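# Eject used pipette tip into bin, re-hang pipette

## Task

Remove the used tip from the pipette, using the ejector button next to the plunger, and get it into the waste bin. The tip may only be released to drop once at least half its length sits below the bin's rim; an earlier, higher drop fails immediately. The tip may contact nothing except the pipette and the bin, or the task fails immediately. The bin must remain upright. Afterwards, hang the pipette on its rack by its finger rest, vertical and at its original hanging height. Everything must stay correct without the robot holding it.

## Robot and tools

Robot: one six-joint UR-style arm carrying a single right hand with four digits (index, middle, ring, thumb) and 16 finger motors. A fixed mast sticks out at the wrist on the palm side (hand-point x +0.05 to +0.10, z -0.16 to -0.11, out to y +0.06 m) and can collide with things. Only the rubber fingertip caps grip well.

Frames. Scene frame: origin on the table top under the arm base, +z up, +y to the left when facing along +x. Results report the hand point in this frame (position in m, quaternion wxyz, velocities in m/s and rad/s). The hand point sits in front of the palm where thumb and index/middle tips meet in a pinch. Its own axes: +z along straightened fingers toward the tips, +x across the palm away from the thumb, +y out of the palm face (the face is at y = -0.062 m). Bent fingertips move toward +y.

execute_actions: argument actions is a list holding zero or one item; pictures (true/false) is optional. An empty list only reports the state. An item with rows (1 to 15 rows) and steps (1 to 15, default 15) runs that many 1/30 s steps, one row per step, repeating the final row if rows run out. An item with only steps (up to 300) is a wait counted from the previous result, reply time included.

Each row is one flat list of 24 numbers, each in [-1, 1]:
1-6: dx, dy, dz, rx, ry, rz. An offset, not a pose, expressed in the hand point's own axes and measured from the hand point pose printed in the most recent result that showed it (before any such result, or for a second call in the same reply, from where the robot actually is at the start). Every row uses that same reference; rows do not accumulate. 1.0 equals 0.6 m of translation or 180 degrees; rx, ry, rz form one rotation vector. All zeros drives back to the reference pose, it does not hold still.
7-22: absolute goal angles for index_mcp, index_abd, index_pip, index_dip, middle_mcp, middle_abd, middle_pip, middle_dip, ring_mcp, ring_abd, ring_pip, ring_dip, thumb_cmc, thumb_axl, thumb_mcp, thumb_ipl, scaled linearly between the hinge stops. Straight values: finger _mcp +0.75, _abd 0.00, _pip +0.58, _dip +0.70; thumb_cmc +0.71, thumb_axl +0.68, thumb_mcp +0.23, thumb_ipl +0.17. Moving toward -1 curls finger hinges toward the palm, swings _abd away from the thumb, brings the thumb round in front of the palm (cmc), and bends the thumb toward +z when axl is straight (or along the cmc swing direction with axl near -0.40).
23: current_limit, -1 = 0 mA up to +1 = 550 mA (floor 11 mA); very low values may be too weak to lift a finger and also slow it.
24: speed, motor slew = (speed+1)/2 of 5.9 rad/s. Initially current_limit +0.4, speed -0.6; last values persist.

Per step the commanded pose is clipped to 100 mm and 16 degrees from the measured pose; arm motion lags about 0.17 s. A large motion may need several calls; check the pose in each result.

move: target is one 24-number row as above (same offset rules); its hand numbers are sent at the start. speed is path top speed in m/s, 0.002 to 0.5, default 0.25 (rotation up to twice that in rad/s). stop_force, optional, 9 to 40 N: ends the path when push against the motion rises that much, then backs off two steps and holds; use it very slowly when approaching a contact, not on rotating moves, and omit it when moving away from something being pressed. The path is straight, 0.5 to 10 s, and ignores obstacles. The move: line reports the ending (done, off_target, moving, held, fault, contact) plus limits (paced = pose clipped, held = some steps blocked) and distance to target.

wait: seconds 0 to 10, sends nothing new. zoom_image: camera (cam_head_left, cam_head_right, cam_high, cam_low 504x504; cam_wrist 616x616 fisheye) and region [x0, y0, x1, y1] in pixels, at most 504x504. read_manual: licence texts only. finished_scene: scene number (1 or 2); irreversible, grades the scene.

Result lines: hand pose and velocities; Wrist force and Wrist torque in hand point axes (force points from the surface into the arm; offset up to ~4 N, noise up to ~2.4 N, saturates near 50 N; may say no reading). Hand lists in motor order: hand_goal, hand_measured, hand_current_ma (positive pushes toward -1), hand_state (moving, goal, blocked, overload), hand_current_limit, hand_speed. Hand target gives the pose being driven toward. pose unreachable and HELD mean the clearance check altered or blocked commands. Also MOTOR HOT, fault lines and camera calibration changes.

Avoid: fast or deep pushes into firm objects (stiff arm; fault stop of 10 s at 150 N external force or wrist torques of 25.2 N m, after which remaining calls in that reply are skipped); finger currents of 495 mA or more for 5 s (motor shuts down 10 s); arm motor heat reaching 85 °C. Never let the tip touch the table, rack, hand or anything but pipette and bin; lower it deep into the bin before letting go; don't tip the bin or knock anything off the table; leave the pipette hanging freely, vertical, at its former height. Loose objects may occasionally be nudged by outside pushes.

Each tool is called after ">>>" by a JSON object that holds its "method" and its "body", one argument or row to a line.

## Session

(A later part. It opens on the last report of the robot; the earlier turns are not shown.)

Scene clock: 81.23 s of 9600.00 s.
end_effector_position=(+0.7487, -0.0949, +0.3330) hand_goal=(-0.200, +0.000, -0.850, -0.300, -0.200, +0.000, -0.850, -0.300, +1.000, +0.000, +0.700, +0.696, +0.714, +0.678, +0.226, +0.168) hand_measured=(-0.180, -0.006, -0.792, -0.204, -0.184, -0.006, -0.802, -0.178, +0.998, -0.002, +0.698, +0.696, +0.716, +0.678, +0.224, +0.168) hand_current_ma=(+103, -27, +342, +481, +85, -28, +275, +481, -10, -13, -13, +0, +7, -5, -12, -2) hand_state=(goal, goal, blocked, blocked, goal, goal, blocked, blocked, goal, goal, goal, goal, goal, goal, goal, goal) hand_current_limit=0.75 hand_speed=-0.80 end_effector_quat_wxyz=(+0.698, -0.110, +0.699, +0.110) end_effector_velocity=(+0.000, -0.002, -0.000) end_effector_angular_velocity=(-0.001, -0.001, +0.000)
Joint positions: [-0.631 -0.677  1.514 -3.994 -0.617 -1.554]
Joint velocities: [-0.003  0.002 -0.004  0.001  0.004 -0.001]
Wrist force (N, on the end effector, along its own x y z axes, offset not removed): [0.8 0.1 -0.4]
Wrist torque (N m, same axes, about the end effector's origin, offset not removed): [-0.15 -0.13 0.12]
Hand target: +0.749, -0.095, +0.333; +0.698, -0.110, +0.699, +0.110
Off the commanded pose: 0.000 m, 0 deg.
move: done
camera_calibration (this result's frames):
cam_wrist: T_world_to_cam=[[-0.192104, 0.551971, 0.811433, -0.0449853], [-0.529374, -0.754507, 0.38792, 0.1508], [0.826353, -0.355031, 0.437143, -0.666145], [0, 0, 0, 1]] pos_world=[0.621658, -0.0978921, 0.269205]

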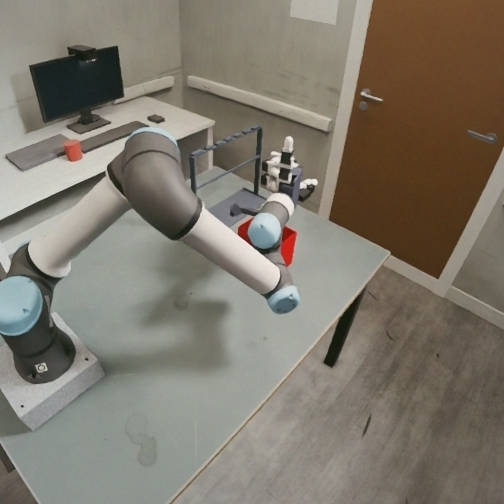

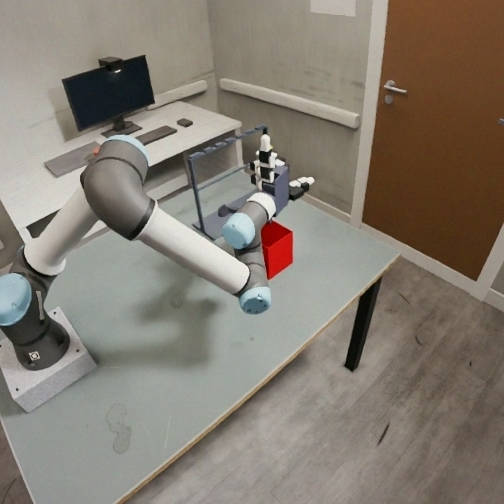

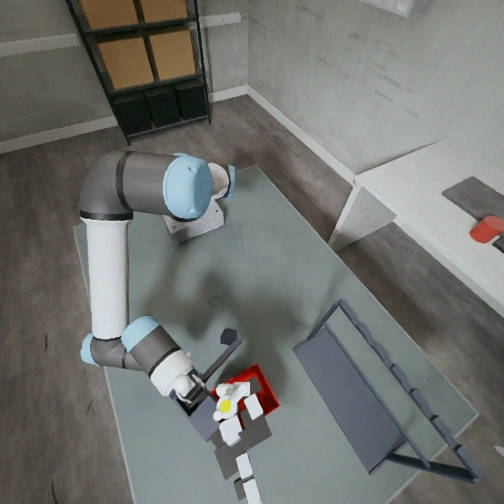

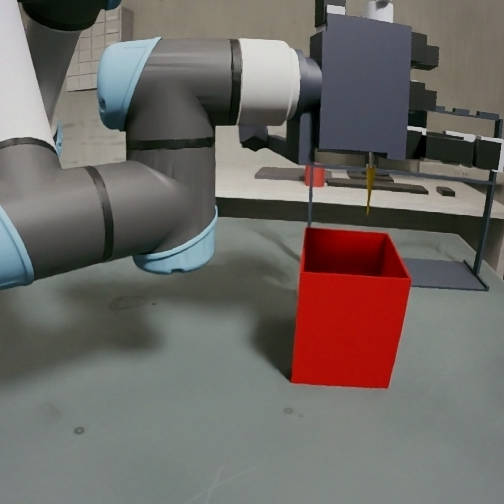

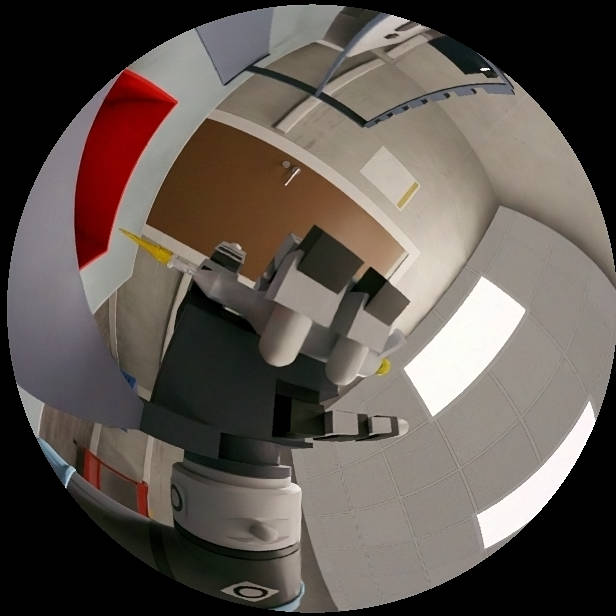

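>>> {"method": "move", "body": {
  "target": [0.145,0.032,-0.016,0,0,0,-0.2,0,-0.85,-0.3,-0.2,0,-0.85,-0.3,1,0,0.7,0.696,0.6,0.678,0.1,-0.5,0.75,-0.8],
  "speed": 0.04
}}

>>> {"method": "zoom_image", "body": {
  "camera": "cam_high",
  "region": [170,340,290,460]
}}

>>> {"method": "zoom_image", "body": {
  "camera": "cam_low",
  "region": [250,0,504,300]
}}

Scene clock: 87.17 s of 9600.00 s.
end_effector_position=(+0.7335, -0.0795, +0.2463) hand_goal=(-0.200, +0.000, -0.850, -0.300, -0.200, +0.000, -0.850, -0.300, +1.000, +0.000, +0.700, +0.696, +0.600, +0.678, +0.100, -0.500) hand_measured=(-0.180, -0.006, -0.792, -0.204, -0.184, -0.006, -0.802, -0.178, +0.998, -0.002, +0.698, +0.696, +0.602, +0.678, +0.104, -0.486) hand_current_ma=(+103, -27, +343, +481, +85, -28, +275, +481, -10, -13, -13, +0, +10, -1, +30, +100) hand_state=(goal, goal, blocked, blocked, goal, goal, blocked, blocked, goal, goal, goal, goal, goal, goal, goal, goal) hand_current_limit=0.75 hand_speed=-0.80 end_effector_quat_wxyz=(+0.698, -0.110, +0.699, +0.110) end_effector_velocity=(-0.000, +0.000, -0.002) end_effector_angular_velocity=(+0.003, +0.002, -0.000)
Joint positions: [-0.623 -0.543  1.549 -4.164 -0.624 -1.554]
Joint velocities: [-0.     0.004  0.001 -0.004 -0.     0.002]
Wrist force (N, on the end effector, along its own x y z axes, offset not removed): [-1.6 1.3 -2.4]
Wrist torque (N m, same axes, about the end effector's origin, offset not removed): [0.35 0.21 -0.23]
Hand target: +0.733, -0.079, +0.246; +0.698, -0.110, +0.699, +0.110
Off the commanded pose: 0.000 m, 0 deg.
After step 90, 0.33 s passed at rest.
move: done
camera_calibration (this result's frames):
cam_wrist: T_world_to_cam=[[-0.192126, 0.552092, 0.811346, 0.0139836], [-0.52938, -0.754451, 0.388021, 0.188009], [0.826344, -0.354961, 0.437216, -0.610139], [0, 0, 0, 1]] pos_world=[0.606399, -0.0824527, 0.182466]

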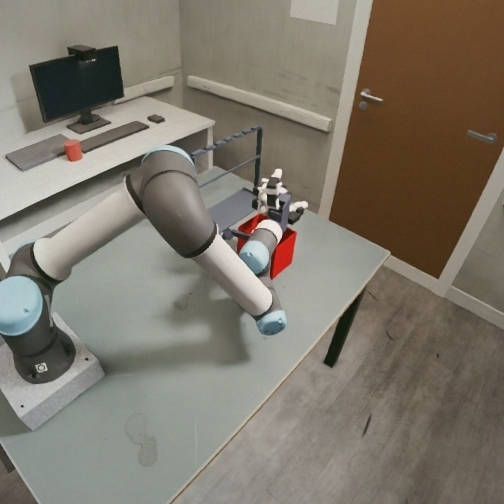

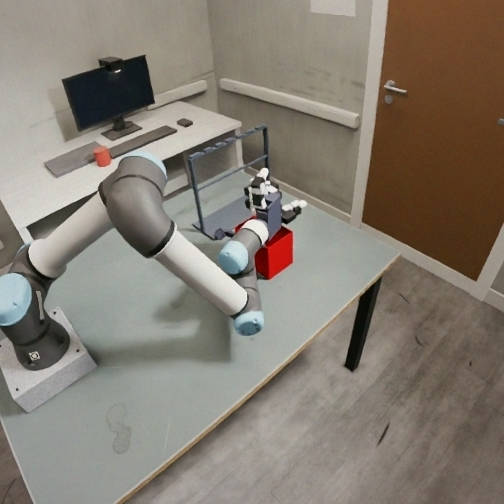

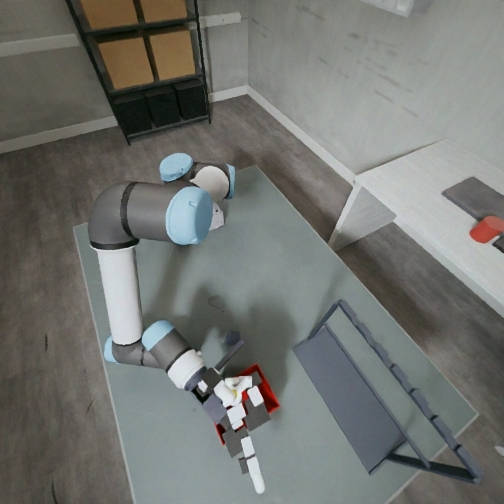

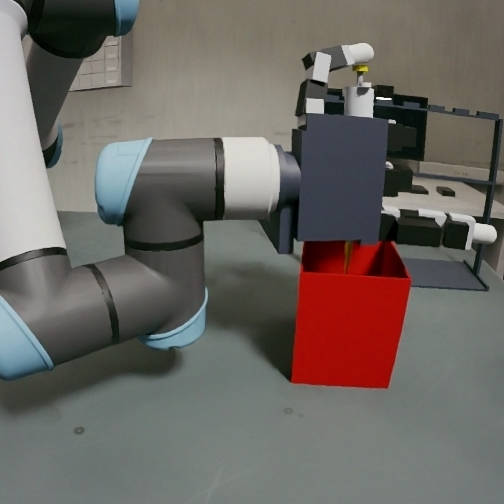

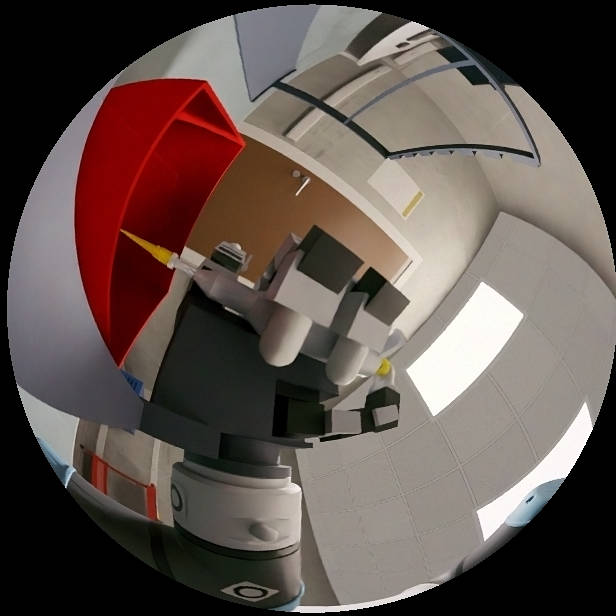

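Region (170, 340, 290, 460) of cam_high's 504x504 image, scaled by 4.200, with more detail than that image has.

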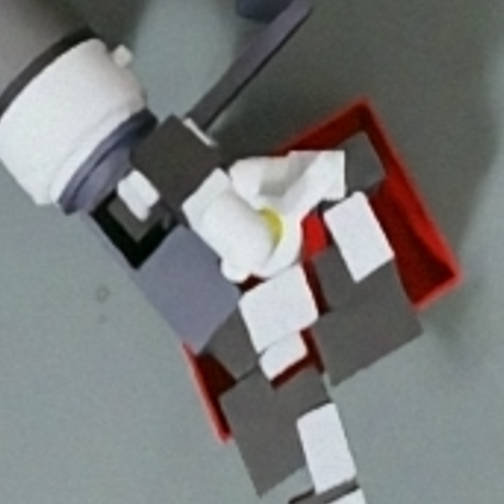

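Region (250, 0, 504, 300) of cam_low's 504x504 image, scaled by 1.680, with more detail than that image has; it fills the left 427 columns of this view, and the rest is white.

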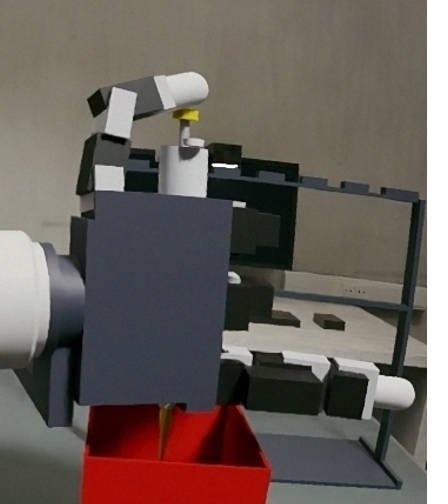

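>>> {"method": "move", "body": {
  "target": [0.03,0,0,0,0,0,-0.2,0,-0.85,-0.3,-0.2,0,-0.85,-0.3,1,0,0.7,0.696,0.73,0.678,0.1,-0.46,0.75,-0.8],
  "speed": 0.02
}}

>>> {"method": "move", "body": {
  "target": [0,0,0,0,0,0,-0.2,0,-0.85,-0.3,-0.2,0,-0.85,-0.3,1,0,0.7,0.696,0.73,0.678,0.0,-0.6,0.75,-0.9]
}}

>>> {"method": "zoom_image", "body": {
  "camera": "cam_high",
  "region": [190,360,270,440]
}}

>>> {"method": "zoom_image", "body": {
  "camera": "cam_low",
  "region": [280,40,420,180]
}}

Scene clock: 91.93 s of 9600.00 s.
end_effector_position=(+0.7334, -0.0794, +0.2285) hand_goal=(-0.200, +0.000, -0.850, -0.300, -0.200, +0.000, -0.850, -0.300, +1.000, +0.000, +0.700, +0.696, +0.730, +0.678, +0.100, -0.460) hand_measured=(-0.180, -0.006, -0.792, -0.204, -0.184, -0.006, -0.802, -0.178, +0.998, -0.002, +0.698, +0.696, +0.728, +0.678, +0.100, -0.466) hand_current_ma=(+103, -27, +343, +481, +84, -28, +276, +481, -10, -13, -13, +0, -10, -1, -2, -38) hand_state=(goal, goal, blocked, blocked, goal, goal, blocked, blocked, goal, goal, goal, goal, goal, goal, goal, goal) hand_current_limit=0.75 hand_speed=-0.80 end_effector_quat_wxyz=(+0.698, -0.110, +0.699, +0.110) end_effector_velocity=(+0.000, +0.000, -0.002) end_effector_angular_velocity=(+0.000, -0.001, +0.000)
Joint positions: [-0.623 -0.507  1.536 -4.186 -0.624 -1.555]
Joint velocities: [ 0.     0.004 -0.003 -0.003 -0.     0.001]
Wrist force (N, on the end effector, along its own x y z axes, offset not removed): [1.4 -2.0 -0.7]
Wrist torque (N m, same axes, about the end effector's origin, offset not removed): [-0.24 0.00 -0.07]
Hand target: +0.733, -0.079, +0.228; +0.698, -0.110, +0.699, +0.110
Off the commanded pose: 0.000 m, 0 deg.
After step 90, 0.60 s passed at rest.
move: done
camera_calibration (this result's frames):
cam_wrist: T_world_to_cam=[[-0.192118, 0.552136, 0.811317, 0.0283633], [-0.52938, -0.754429, 0.388065, 0.194893], [0.826346, -0.35494, 0.437229, -0.602312], [0, 0, 0, 1]] pos_world=[0.60634, -0.0824127, 0.164706]

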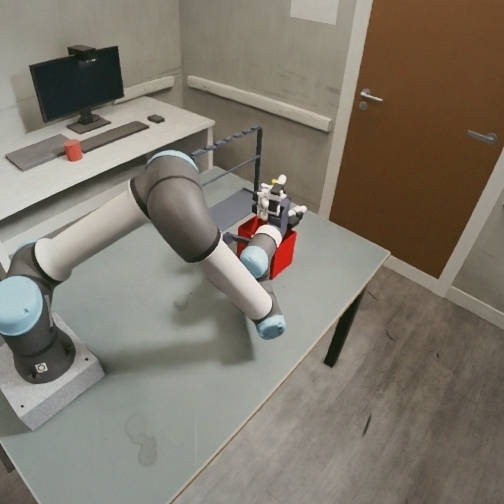

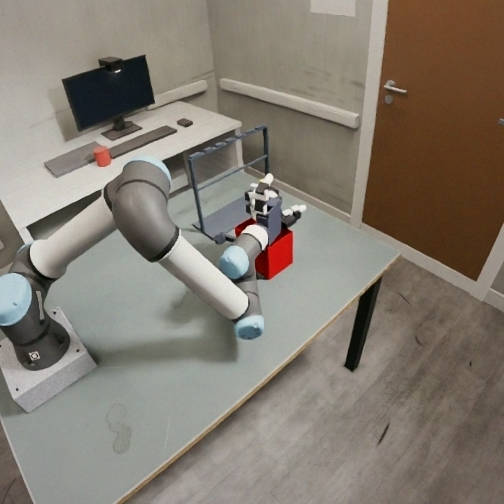

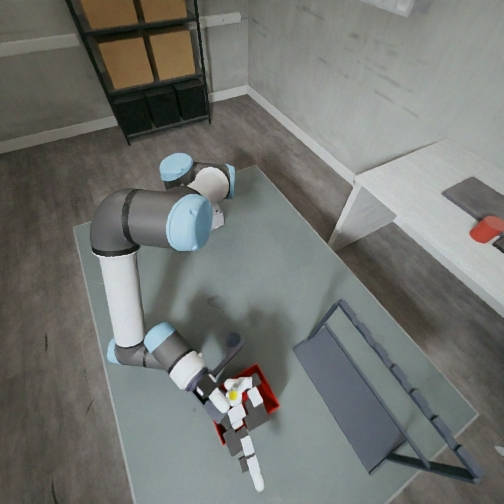

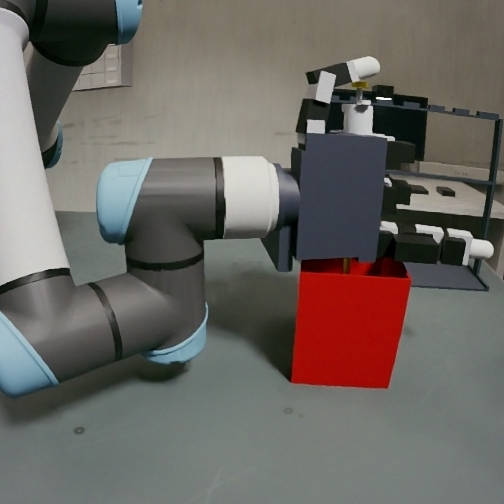

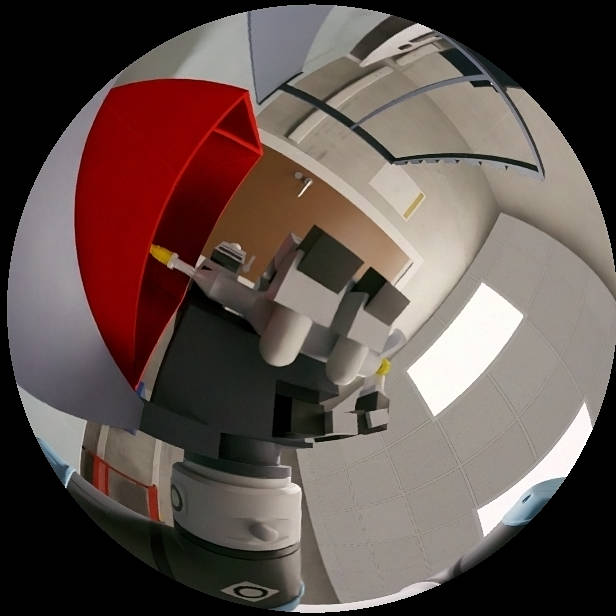

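Scene clock: 92.93 s of 9600.00 s.
end_effector_position=(+0.7334, -0.0794, +0.2285) hand_goal=(-0.200, +0.000, -0.850, -0.300, -0.200, +0.000, -0.850, -0.300, +1.000, +0.000, +0.700, +0.696, +0.730, +0.678, +0.000, -0.600) hand_measured=(-0.180, -0.006, -0.792, -0.204, -0.184, -0.006, -0.802, -0.178, +0.998, -0.002, +0.698, +0.696, +0.728, +0.678, +0.000, -0.600) hand_current_ma=(+103, -27, +343, +481, +84, -28, +276, +481, -10, -13, -13, +0, -10, -1, -7, +3) hand_state=(goal, goal, blocked, blocked, goal, goal, blocked, blocked, goal, goal, goal, goal, goal, goal, goal, goal) hand_current_limit=0.75 hand_speed=-0.90 end_effector_quat_wxyz=(+0.698, -0.110, +0.699, +0.110) end_effector_velocity=(+0.000, +0.000, +0.000) end_effector_angular_velocity=(+0.001, +0.001, +0.001)
Joint positions: [-0.623 -0.507  1.536 -4.186 -0.624 -1.555]
Joint velocities: [ 0.001 -0.    -0.     0.002  0.     0.   ]
Wrist force (N, on the end effector, along its own x y z axes, offset not removed): [0.0 -0.3 -0.7]
Wrist torque (N m, same axes, about the end effector's origin, offset not removed): [-0.12 -0.03 -0.11]
Hand target: +0.733, -0.079, +0.228; +0.698, -0.110, +0.699, +0.110
Off the commanded pose: 0.000 m, 0 deg.
move: done
camera_calibration (this result's frames):
cam_wrist: T_world_to_cam=[[-0.192157, 0.552164, 0.811289, 0.0284007], [-0.529397, -0.754416, 0.388066, 0.194904], [0.826326, -0.354924, 0.437281, -0.602326], [0, 0, 0, 1]] pos_world=[0.606356, -0.0824234, 0.164709]

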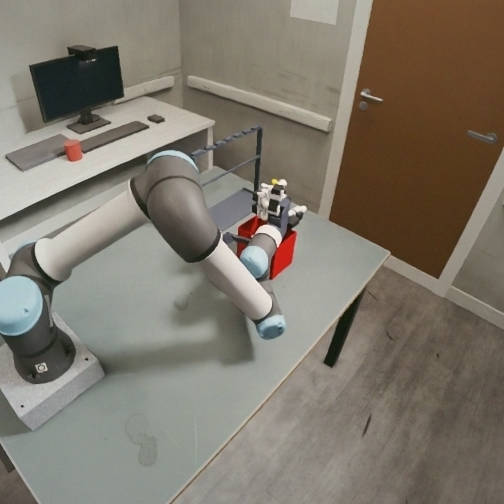

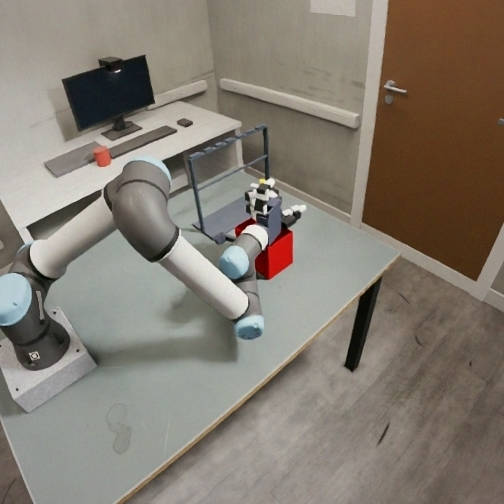

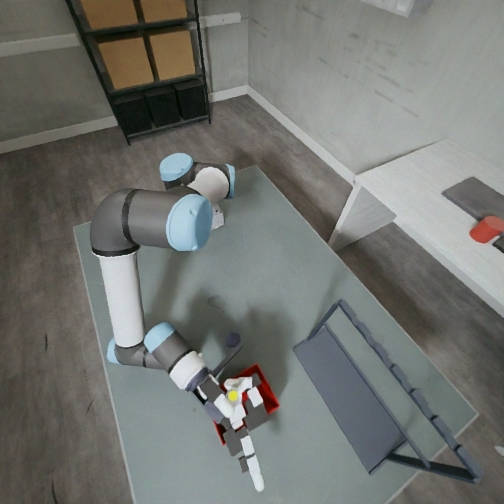

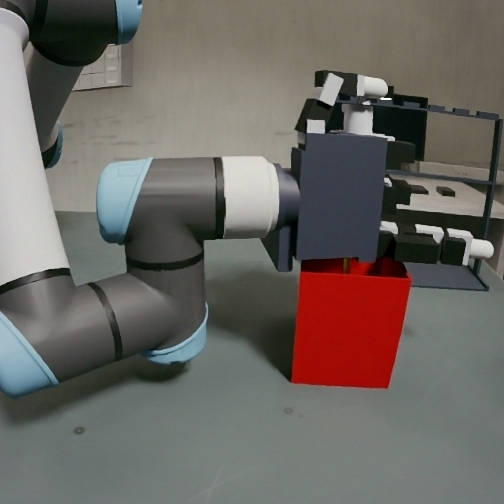

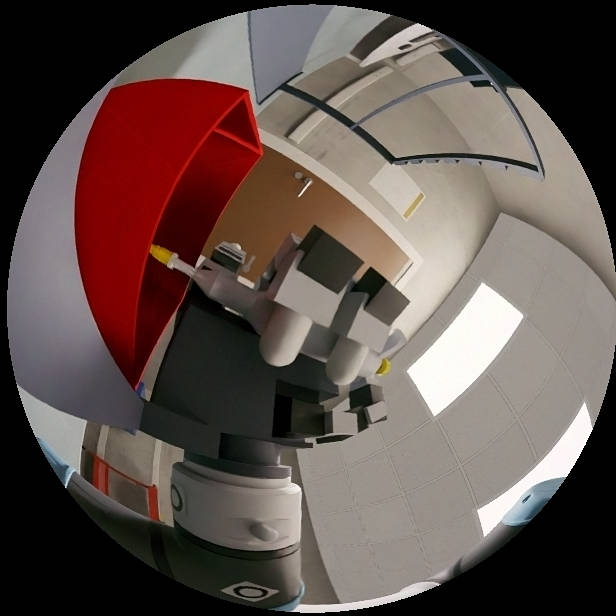

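Region (190, 360, 270, 440) of cam_high's 504x504 image, scaled by 6.300, with more detail than that image has.

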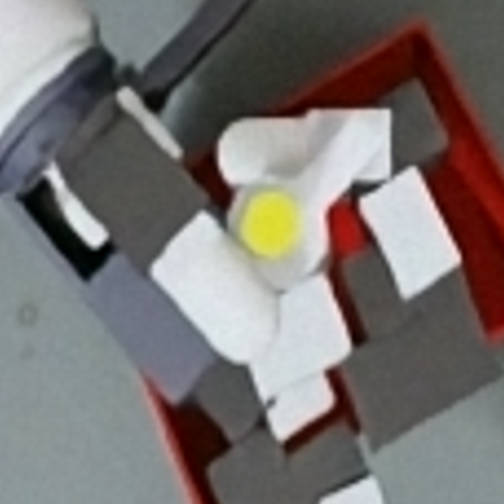

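Region (280, 40, 420, 180) of cam_low's 504x504 image, scaled by 3.600, with more detail than that image has.

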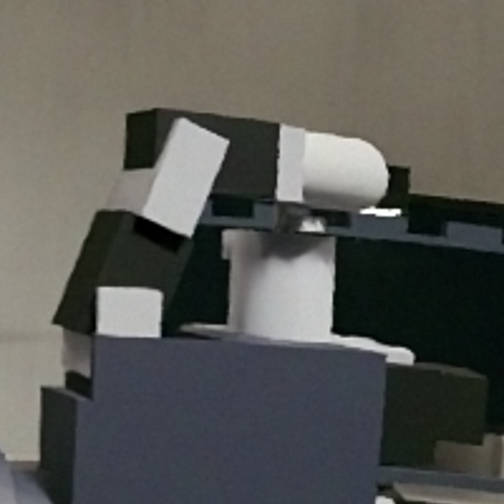

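Press, with tighter grip.

>>> {"method": "move", "body": {
  "target": [0,0,0,0,0,0,-0.25,0,-0.9,-0.3,-0.25,0,-0.9,-0.3,1,0,0.7,0.696,0.69,0.678,-0.02,-0.85,0.78,-0.9]
}}

>>> {"method": "zoom_image", "body": {
  "camera": "cam_low",
  "region": [280,40,420,180]
}}

Scene clock: 95.50 s of 9600.00 s.
end_effector_position=(+0.7334, -0.0794, +0.2285) hand_goal=(-0.250, +0.000, -0.900, -0.300, -0.250, +0.000, -0.900, -0.300, +1.000, +0.000, +0.700, +0.696, +0.690, +0.678, -0.020, -0.850) hand_measured=(-0.190, -0.006, -0.792, -0.206, -0.198, -0.006, -0.802, -0.180, +0.998, -0.002, +0.698, +0.696, +0.702, +0.680, +0.000, -0.650) hand_current_ma=(+327, -28, +490, +489, +295, -29, +489, +489, -10, -13, -13, +0, +66, +14, +155, +489) hand_state=(blocked, goal, blocked, blocked, blocked, goal, blocked, blocked, goal, goal, goal, goal, goal, goal, blocked, blocked) hand_current_limit=0.78 hand_speed=-0.90 end_effector_quat_wxyz=(+0.698, -0.110, +0.699, +0.110) end_effector_velocity=(-0.000, +0.000, -0.000) end_effector_angular_velocity=(+0.000, +0.001, +0.000)
Joint positions: [-0.623 -0.507  1.536 -4.186 -0.624 -1.555]
Joint velocities: [-0.     0.001  0.     0.     0.     0.   ]
Wrist force (N, on the end effector, along its own x y z axes, offset not removed): [1.3 -2.0 -2.7]
Wrist torque (N m, same axes, about the end effector's origin, offset not removed): [-0.09 -0.11 0.00]
Hand target: +0.733, -0.079, +0.228; +0.698, -0.110, +0.699, +0.110
Off the commanded pose: 0.000 m, 0 deg.
move: done
camera_calibration (this result's frames):
cam_wrist: T_world_to_cam=[[-0.192119, 0.552136, 0.811317, 0.028363], [-0.529379, -0.754429, 0.388065, 0.194894], [0.826346, -0.35494, 0.43723, -0.602313], [0, 0, 0, 1]] pos_world=[0.60634, -0.0824116, 0.164706]

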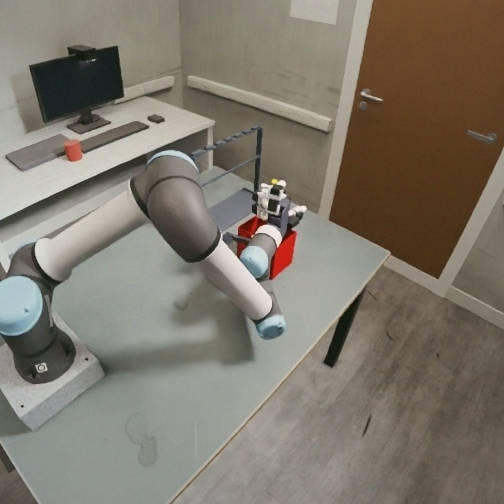

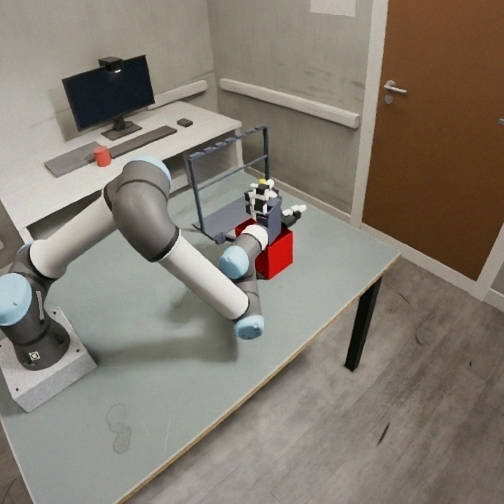

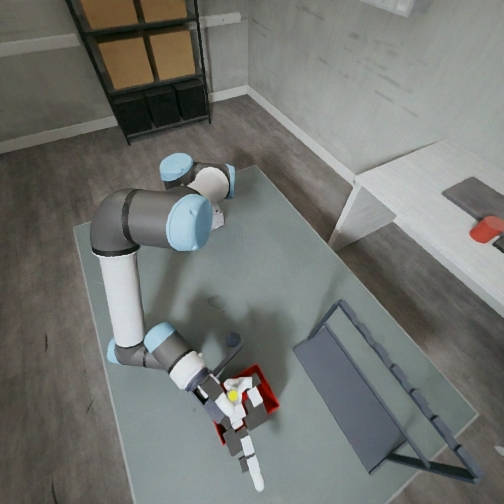

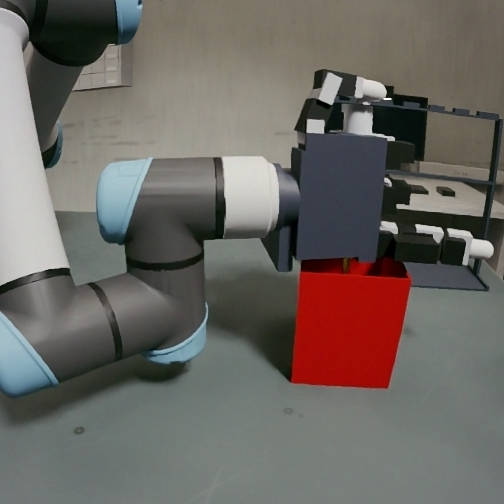

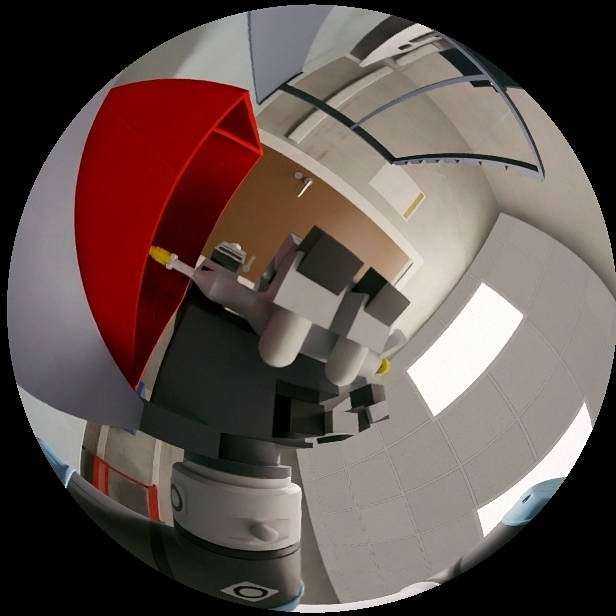

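Region (280, 40, 420, 180) of cam_low's 504x504 image, scaled by 3.600, with more detail than that image has.

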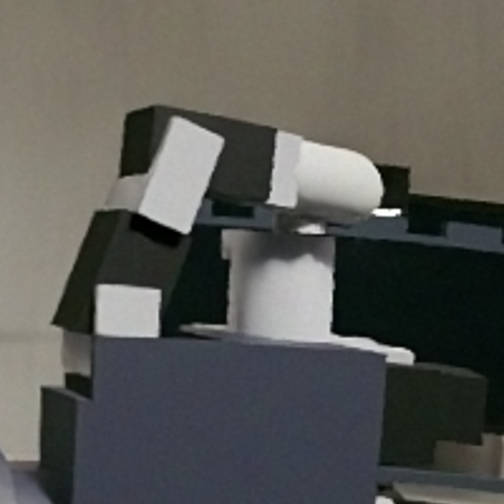

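>>> {"method": "execute_actions", "body": {
  "actions": [
    {"rows":[[0,0,0,0,0,0,-0.25,0,-0.9,-0.3,-0.25,0,-0.9,-0.3,1,0,0.7,0.696,0.6,0.678,-0.3,-0.9,1,0.5]]}
  ],
  "pictures": false
}}

>>> {"method": "execute_actions", "body": {
  "actions": [
    {"steps":30}
  ],
  "pictures": false
}}

>>> {"method": "execute_actions", "body": {
  "actions": [
    {"rows":[[0,0,0,0,0,0,-0.25,0,-0.9,-0.3,-0.25,0,-0.9,-0.3,1,0,0.7,0.696,0.69,0.678,-0.02,-0.62,0.78,-0.5]]}
  ]
}}

Scene clock: 100.40 s of 9600.00 s.
end_effector_position=(+0.7334, -0.0794, +0.2285) hand_goal=(-0.250, +0.000, -0.900, -0.300, -0.250, +0.000, -0.900, -0.300, +1.000, +0.000, +0.700, +0.696, +0.600, +0.678, -0.300, -0.900) hand_measured=(-0.190, -0.006, -0.792, -0.208, -0.200, -0.006, -0.802, -0.182, +0.998, -0.002, +0.698, +0.696, +0.660, +0.696, -0.004, -0.652) hand_current_ma=(+321, -28, +550, +536, +281, -29, +550, +550, -10, -13, -13, +0, +332, +128, +550, +550) hand_state=(blocked, goal, blocked, blocked, blocked, goal, blocked, blocked, goal, goal, goal, goal, blocked, goal, blocked, blocked) hand_current_limit=1.00 hand_speed=0.50 end_effector_quat_wxyz=(+0.698, -0.110, +0.699, +0.110) end_effector_velocity=(+0.000, +0.000, -0.000) end_effector_angular_velocity=(+0.000, +0.001, +0.000)
Joint positions: [-0.623 -0.507  1.536 -4.186 -0.624 -1.555]
Joint velocities: [ 0.     0.    -0.     0.001 -0.    -0.   ]
Wrist force (N, on the end effector, along its own x y z axes, offset not removed): [0.4 -3.1 -1.6]
Wrist torque (N m, same axes, about the end effector's origin, offset not removed): [-0.40 -0.07 -0.14]
Hand target: +0.733, -0.079, +0.228; +0.698, -0.110, +0.699, +0.110
Off the commanded pose: 0.000 m, 0 deg.
Steps of this call (steps 1 to 90: nothing new was sent; then 1.40 s passed at rest; steps 91 to 105: all 15 steps of this action). Readings (end_effector_position | what the end effector reports):
91: (+0.7334, -0.0794, +0.2285) | hand_goal=(-0.250, +0.000, -0.900, -0.300, -0.250, +0.000, -0.900, -0.300, +1.000, +0.000, +0.700, +0.696, +0.600, +0.678, -0.300, -0.900) hand_measured=(-0.190, -0.006, -0.792, -0.206, -0.198, -0.006, -0.802, -0.180, +0.998, -0.002, +0.698, +0.696, +0.702, +0.680, +0.000, -0.650) hand_current_ma=(+327, -28, +489, +489, +295, -29, +489, +489, -10, -13, -13, +0, +66, +14, +155, +489) hand_state=(blocked, goal, blocked, moving, blocked, goal, blocked, blocked, goal, goal, goal, goal, moving, goal, moving, moving) hand_current_limit=1.00 hand_speed=0.50
92: (+0.7334, -0.0794, +0.2285) | hand_goal=(-0.250, +0.000, -0.900, -0.300, -0.250, +0.000, -0.900, -0.300, +1.000, +0.000, +0.700, +0.696, +0.600, +0.678, -0.300, -0.900) hand_measured=(-0.190, -0.006, -0.792, -0.206, -0.198, -0.006, -0.802, -0.182, +0.998, -0.002, +0.698, +0.696, +0.696, +0.680, +0.000, -0.650) hand_current_ma=(+326, -28, +550, +523, +295, -29, +550, +524, -10, -13, -13, +0, +367, +59, +497, +539) hand_state=(blocked, goal, moving, moving, blocked, goal, moving, moving, goal, goal, goal, goal, moving, moving, moving, moving) hand_current_limit=1.00 hand_speed=0.50
94: (+0.7334, -0.0794, +0.2285) | hand_goal=(-0.250, +0.000, -0.900, -0.300, -0.250, +0.000, -0.900, -0.300, +1.000, +0.000, +0.700, +0.696, +0.600, +0.678, -0.300, -0.900) hand_measured=(-0.190, -0.006, -0.792, -0.208, -0.200, -0.006, -0.802, -0.182, +0.998, -0.002, +0.698, +0.696, +0.662, +0.694, -0.004, -0.652) hand_current_ma=(+321, -28, +550, +537, +281, -29, +550, +550, -10, -13, -13, +0, +338, +144, +550, +550) hand_state=(blocked, goal, blocked, blocked, moving, goal, blocked, blocked, goal, goal, goal, goal, moving, moving, blocked, blocked) hand_current_limit=1.00 hand_speed=0.50
98: (+0.7334, -0.0794, +0.2285) | hand_goal=(-0.250, +0.000, -0.900, -0.300, -0.250, +0.000, -0.900, -0.300, +1.000, +0.000, +0.700, +0.696, +0.600, +0.678, -0.300, -0.900) hand_measured=(-0.190, -0.006, -0.792, -0.208, -0.200, -0.006, -0.802, -0.182, +0.998, -0.002, +0.698, +0.696, +0.660, +0.696, -0.004, -0.652) hand_current_ma=(+321, -28, +550, +536, +281, -29, +550, +550, -10, -13, -13, +0, +332, +128, +550, +550) hand_state=(blocked, goal, blocked, blocked, blocked, goal, blocked, blocked, goal, goal, goal, goal, blocked, goal, blocked, blocked) hand_current_limit=1.00 hand_speed=0.50
105: the state above

Scene clock: 101.40 s of 9600.00 s.
end_effector_position=(+0.7334, -0.0794, +0.2285) hand_goal=(-0.250, +0.000, -0.900, -0.300, -0.250, +0.000, -0.900, -0.300, +1.000, +0.000, +0.700, +0.696, +0.600, +0.678, -0.300, -0.900) hand_measured=(-0.190, -0.006, -0.792, -0.208, -0.200, -0.006, -0.802, -0.182, +0.998, -0.002, +0.698, +0.696, +0.660, +0.696, -0.004, -0.652) hand_current_ma=(+321, -28, +550, +536, +281, -29, +550, +550, -10, -13, -13, +0, +332, +128, +550, +550) hand_state=(blocked, goal, blocked, blocked, blocked, goal, blocked, blocked, goal, goal, goal, goal, blocked, goal, blocked, blocked) hand_current_limit=1.00 hand_speed=0.50 end_effector_quat_wxyz=(+0.698, -0.110, +0.699, +0.110) end_effector_velocity=(-0.000, +0.000, -0.000) end_effector_angular_velocity=(+0.000, +0.000, +0.000)
Joint positions: [-0.623 -0.507  1.536 -4.186 -0.624 -1.555]
Joint velocities: [ 0.     0.     0.001 -0.001 -0.    -0.   ]
Wrist force (N, on the end effector, along its own x y z axes, offset not removed): [0.6 -1.3 0.1]
Wrist torque (N m, same axes, about the end effector's origin, offset not removed): [-0.29 0.00 -0.03]
Hand target: +0.733, -0.079, +0.228; +0.698, -0.110, +0.699, +0.110
Off the commanded pose: 0.000 m, 0 deg.
Steps of this call (steps 1 to 30: nothing new was sent). Readings (end_effector_position | what the end effector reports):
1: (+0.7334, -0.0794, +0.2285) | hand_goal=(-0.250, +0.000, -0.900, -0.300, -0.250, +0.000, -0.900, -0.300, +1.000, +0.000, +0.700, +0.696, +0.600, +0.678, -0.300, -0.900) hand_measured=(-0.190, -0.006, -0.792, -0.208, -0.200, -0.006, -0.802, -0.182, +0.998, -0.002, +0.698, +0.696, +0.660, +0.696, -0.004, -0.652) hand_current_ma=(+321, -28, +550, +536, +281, -29, +550, +550, -10, -13, -13, +0, +332, +128, +550, +550) hand_state=(blocked, goal, blocked, blocked, blocked, goal, blocked, blocked, goal, goal, goal, goal, blocked, goal, blocked, blocked) hand_current_limit=1.00 hand_speed=0.50
2: (+0.7334, -0.0794, +0.2285) | hand_goal=(-0.250, +0.000, -0.900, -0.300, -0.250, +0.000, -0.900, -0.300, +1.000, +0.000, +0.700, +0.696, +0.600, +0.678, -0.300, -0.900) hand_measured=(-0.190, -0.006, -0.792, -0.208, -0.200, -0.006, -0.802, -0.182, +0.998, -0.002, +0.698, +0.696, +0.660, +0.696, -0.004, -0.652) hand_current_ma=(+321, -28, +550, +536, +281, -29, +550, +550, -10, -13, -13, +0, +332, +128, +550, +550) hand_state=(blocked, goal, blocked, blocked, blocked, goal, blocked, blocked, goal, goal, goal, goal, blocked, goal, blocked, blocked) hand_current_limit=1.00 hand_speed=0.50
4: (+0.7334, -0.0794, +0.2285) | hand_goal=(-0.250, +0.000, -0.900, -0.300, -0.250, +0.000, -0.900, -0.300, +1.000, +0.000, +0.700, +0.696, +0.600, +0.678, -0.300, -0.900) hand_measured=(-0.190, -0.006, -0.792, -0.208, -0.200, -0.006, -0.802, -0.182, +0.998, -0.002, +0.698, +0.696, +0.660, +0.696, -0.004, -0.652) hand_current_ma=(+321, -28, +550, +536, +281, -29, +550, +550, -10, -13, -13, +0, +332, +128, +550, +550) hand_state=(blocked, goal, blocked, blocked, blocked, goal, blocked, blocked, goal, goal, goal, goal, blocked, goal, blocked, blocked) hand_current_limit=1.00 hand_speed=0.50
8: (+0.7334, -0.0794, +0.2285) | hand_goal=(-0.250, +0.000, -0.900, -0.300, -0.250, +0.000, -0.900, -0.300, +1.000, +0.000, +0.700, +0.696, +0.600, +0.678, -0.300, -0.900) hand_measured=(-0.190, -0.006, -0.792, -0.208, -0.200, -0.006, -0.802, -0.182, +0.998, -0.002, +0.698, +0.696, +0.660, +0.696, -0.004, -0.652) hand_current_ma=(+321, -28, +550, +536, +281, -29, +550, +550, -10, -13, -13, +0, +332, +128, +550, +550) hand_state=(blocked, goal, blocked, blocked, blocked, goal, blocked, blocked, goal, goal, goal, goal, blocked, goal, blocked, blocked) hand_current_limit=1.00 hand_speed=0.50
30: the state above

Scene clock: 101.90 s of 9600.00 s.
end_effector_position=(+0.7334, -0.0794, +0.2285) hand_goal=(-0.250, +0.000, -0.900, -0.300, -0.250, +0.000, -0.900, -0.300, +1.000, +0.000, +0.700, +0.696, +0.690, +0.678, -0.020, -0.620) hand_measured=(-0.190, -0.006, -0.792, -0.208, -0.200, -0.006, -0.802, -0.182, +0.998, -0.002, +0.698, +0.696, +0.688, +0.680, -0.012, -0.620) hand_current_ma=(+320, -28, +489, +489, +280, -29, +489, +489, -10, -13, -13, +0, -8, +20, +60, +2) hand_state=(blocked, goal, blocked, blocked, blocked, goal, blocked, blocked, goal, goal, goal, goal, goal, goal, goal, goal) hand_current_limit=0.78 hand_speed=-0.50 end_effector_quat_wxyz=(+0.698, -0.110, +0.699, +0.110) end_effector_velocity=(+0.000, -0.001, -0.000) end_effector_angular_velocity=(+0.001, +0.001, -0.001)
Joint positions: [-0.623 -0.507  1.536 -4.186 -0.624 -1.555]
Joint velocities: [-0.001  0.    -0.     0.001 -0.     0.   ]
Wrist force (N, on the end effector, along its own x y z axes, offset not removed): [0.5 -2.4 0.7]
Wrist torque (N m, same axes, about the end effector's origin, offset not removed): [-0.47 -0.11 -0.10]
Hand target: +0.733, -0.079, +0.228; +0.698, -0.110, +0.699, +0.110
Off the commanded pose: 0.000 m, 0 deg.
Steps of this call (steps 1 to 15: all 15 steps of this action). Readings (end_effector_position | what the end effector reports):
1: (+0.7334, -0.0794, +0.2285) | hand_goal=(-0.250, +0.000, -0.900, -0.300, -0.250, +0.000, -0.900, -0.300, +1.000, +0.000, +0.700, +0.696, +0.690, +0.678, -0.020, -0.620) hand_measured=(-0.190, -0.006, -0.792, -0.208, -0.200, -0.006, -0.802, -0.182, +0.998, -0.002, +0.698, +0.696, +0.660, +0.696, -0.004, -0.652) hand_current_ma=(+321, -28, +550, +536, +281, -29, +550, +550, -10, -13, -13, +0, +332, +128, +550, +550) hand_state=(blocked, goal, blocked, blocked, blocked, goal, blocked, blocked, goal, goal, goal, goal, moving, goal, moving, moving) hand_current_limit=0.78 hand_speed=-0.50
2: (+0.7334, -0.0794, +0.2285) | hand_goal=(-0.250, +0.000, -0.900, -0.300, -0.250, +0.000, -0.900, -0.300, +1.000, +0.000, +0.700, +0.696, +0.690, +0.678, -0.020, -0.620) hand_measured=(-0.190, -0.006, -0.792, -0.208, -0.200, -0.006, -0.802, -0.182, +0.998, -0.002, +0.698, +0.696, +0.660, +0.696, -0.004, -0.652) hand_current_ma=(+321, -28, +483, +485, +281, -29, +483, +483, -10, -13, -13, +0, +111, +128, +290, +323) hand_state=(blocked, goal, moving, moving, blocked, goal, moving, moving, goal, goal, goal, goal, moving, goal, moving, moving) hand_current_limit=0.78 hand_speed=-0.50
4: (+0.7334, -0.0794, +0.2285) | hand_goal=(-0.250, +0.000, -0.900, -0.300, -0.250, +0.000, -0.900, -0.300, +1.000, +0.000, +0.700, +0.696, +0.690, +0.678, -0.020, -0.620) hand_measured=(-0.190, -0.006, -0.792, -0.208, -0.200, -0.006, -0.802, -0.182, +0.998, -0.002, +0.698, +0.696, +0.678, +0.688, +0.002, -0.642) hand_current_ma=(+320, -28, +488, +489, +281, -29, +489, +489, -10, -13, -13, +0, -30, -3, +147, +30) hand_state=(blocked, goal, blocked, blocked, blocked, goal, blocked, blocked, goal, goal, goal, goal, moving, moving, moving, moving) hand_current_limit=0.78 hand_speed=-0.50
8: (+0.7334, -0.0794, +0.2285) | hand_goal=(-0.250, +0.000, -0.900, -0.300, -0.250, +0.000, -0.900, -0.300, +1.000, +0.000, +0.700, +0.696, +0.690, +0.678, -0.020, -0.620) hand_measured=(-0.190, -0.006, -0.792, -0.208, -0.200, -0.006, -0.802, -0.182, +0.998, -0.002, +0.698, +0.696, +0.688, +0.680, -0.012, -0.620) hand_current_ma=(+320, -28, +489, +489, +280, -29, +489, +489, -10, -13, -13, +0, -8, +20, +58, +1) hand_state=(blocked, goal, blocked, blocked, blocked, goal, blocked, blocked, goal, goal, goal, goal, goal, goal, moving, goal) hand_current_limit=0.78 hand_speed=-0.50
15: the state above
camera_calibration (this result's frames):
cam_wrist: T_world_to_cam=[[-0.192122, 0.552139, 0.811315, 0.0283658], [-0.529381, -0.754428, 0.388065, 0.194894], [0.826344, -0.354938, 0.437234, -0.602314], [0, 0, 0, 1]] pos_world=[0.606342, -0.0824125, 0.164707]

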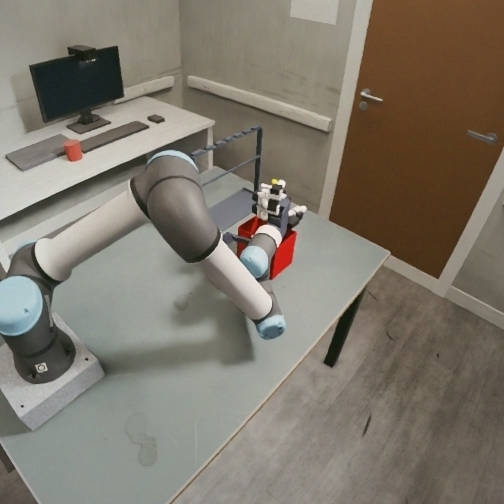

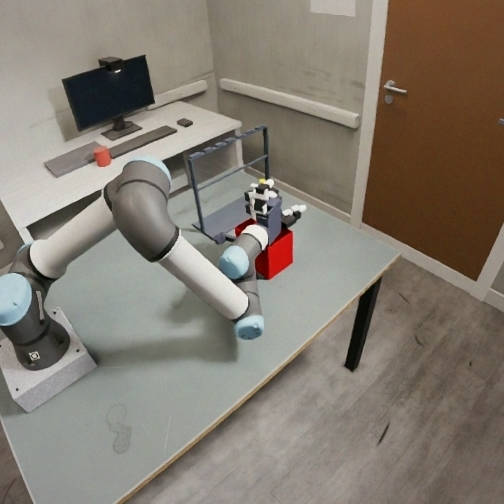

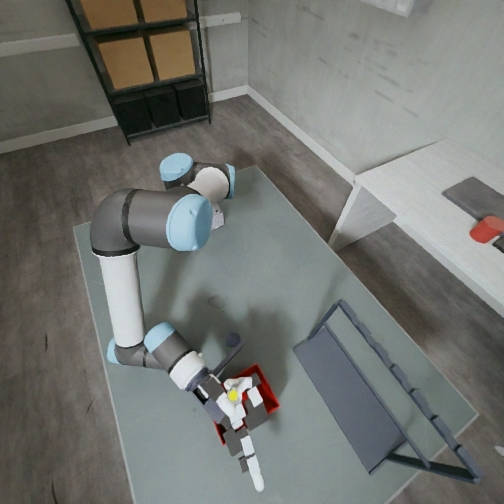

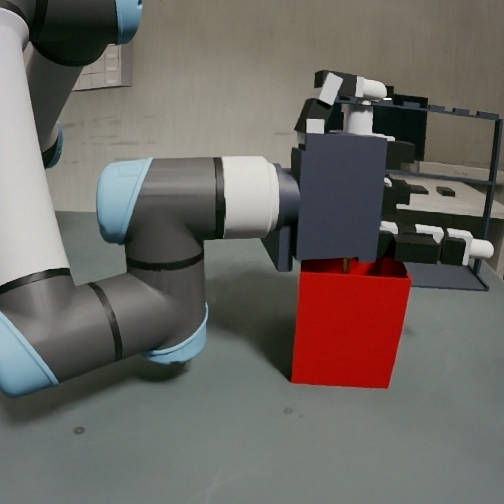

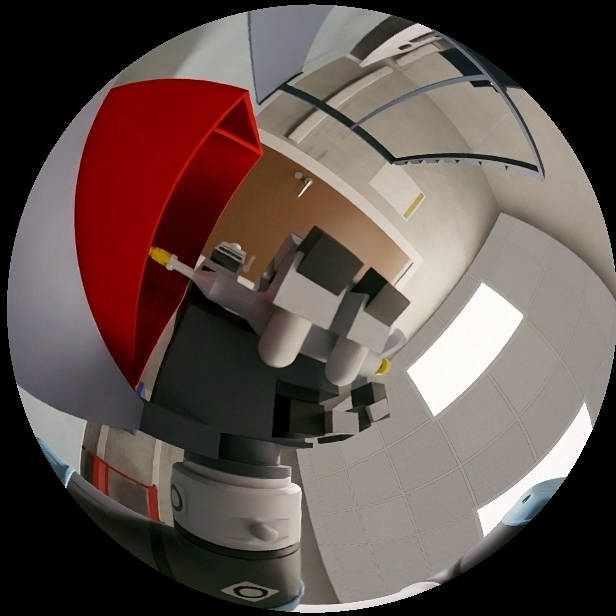

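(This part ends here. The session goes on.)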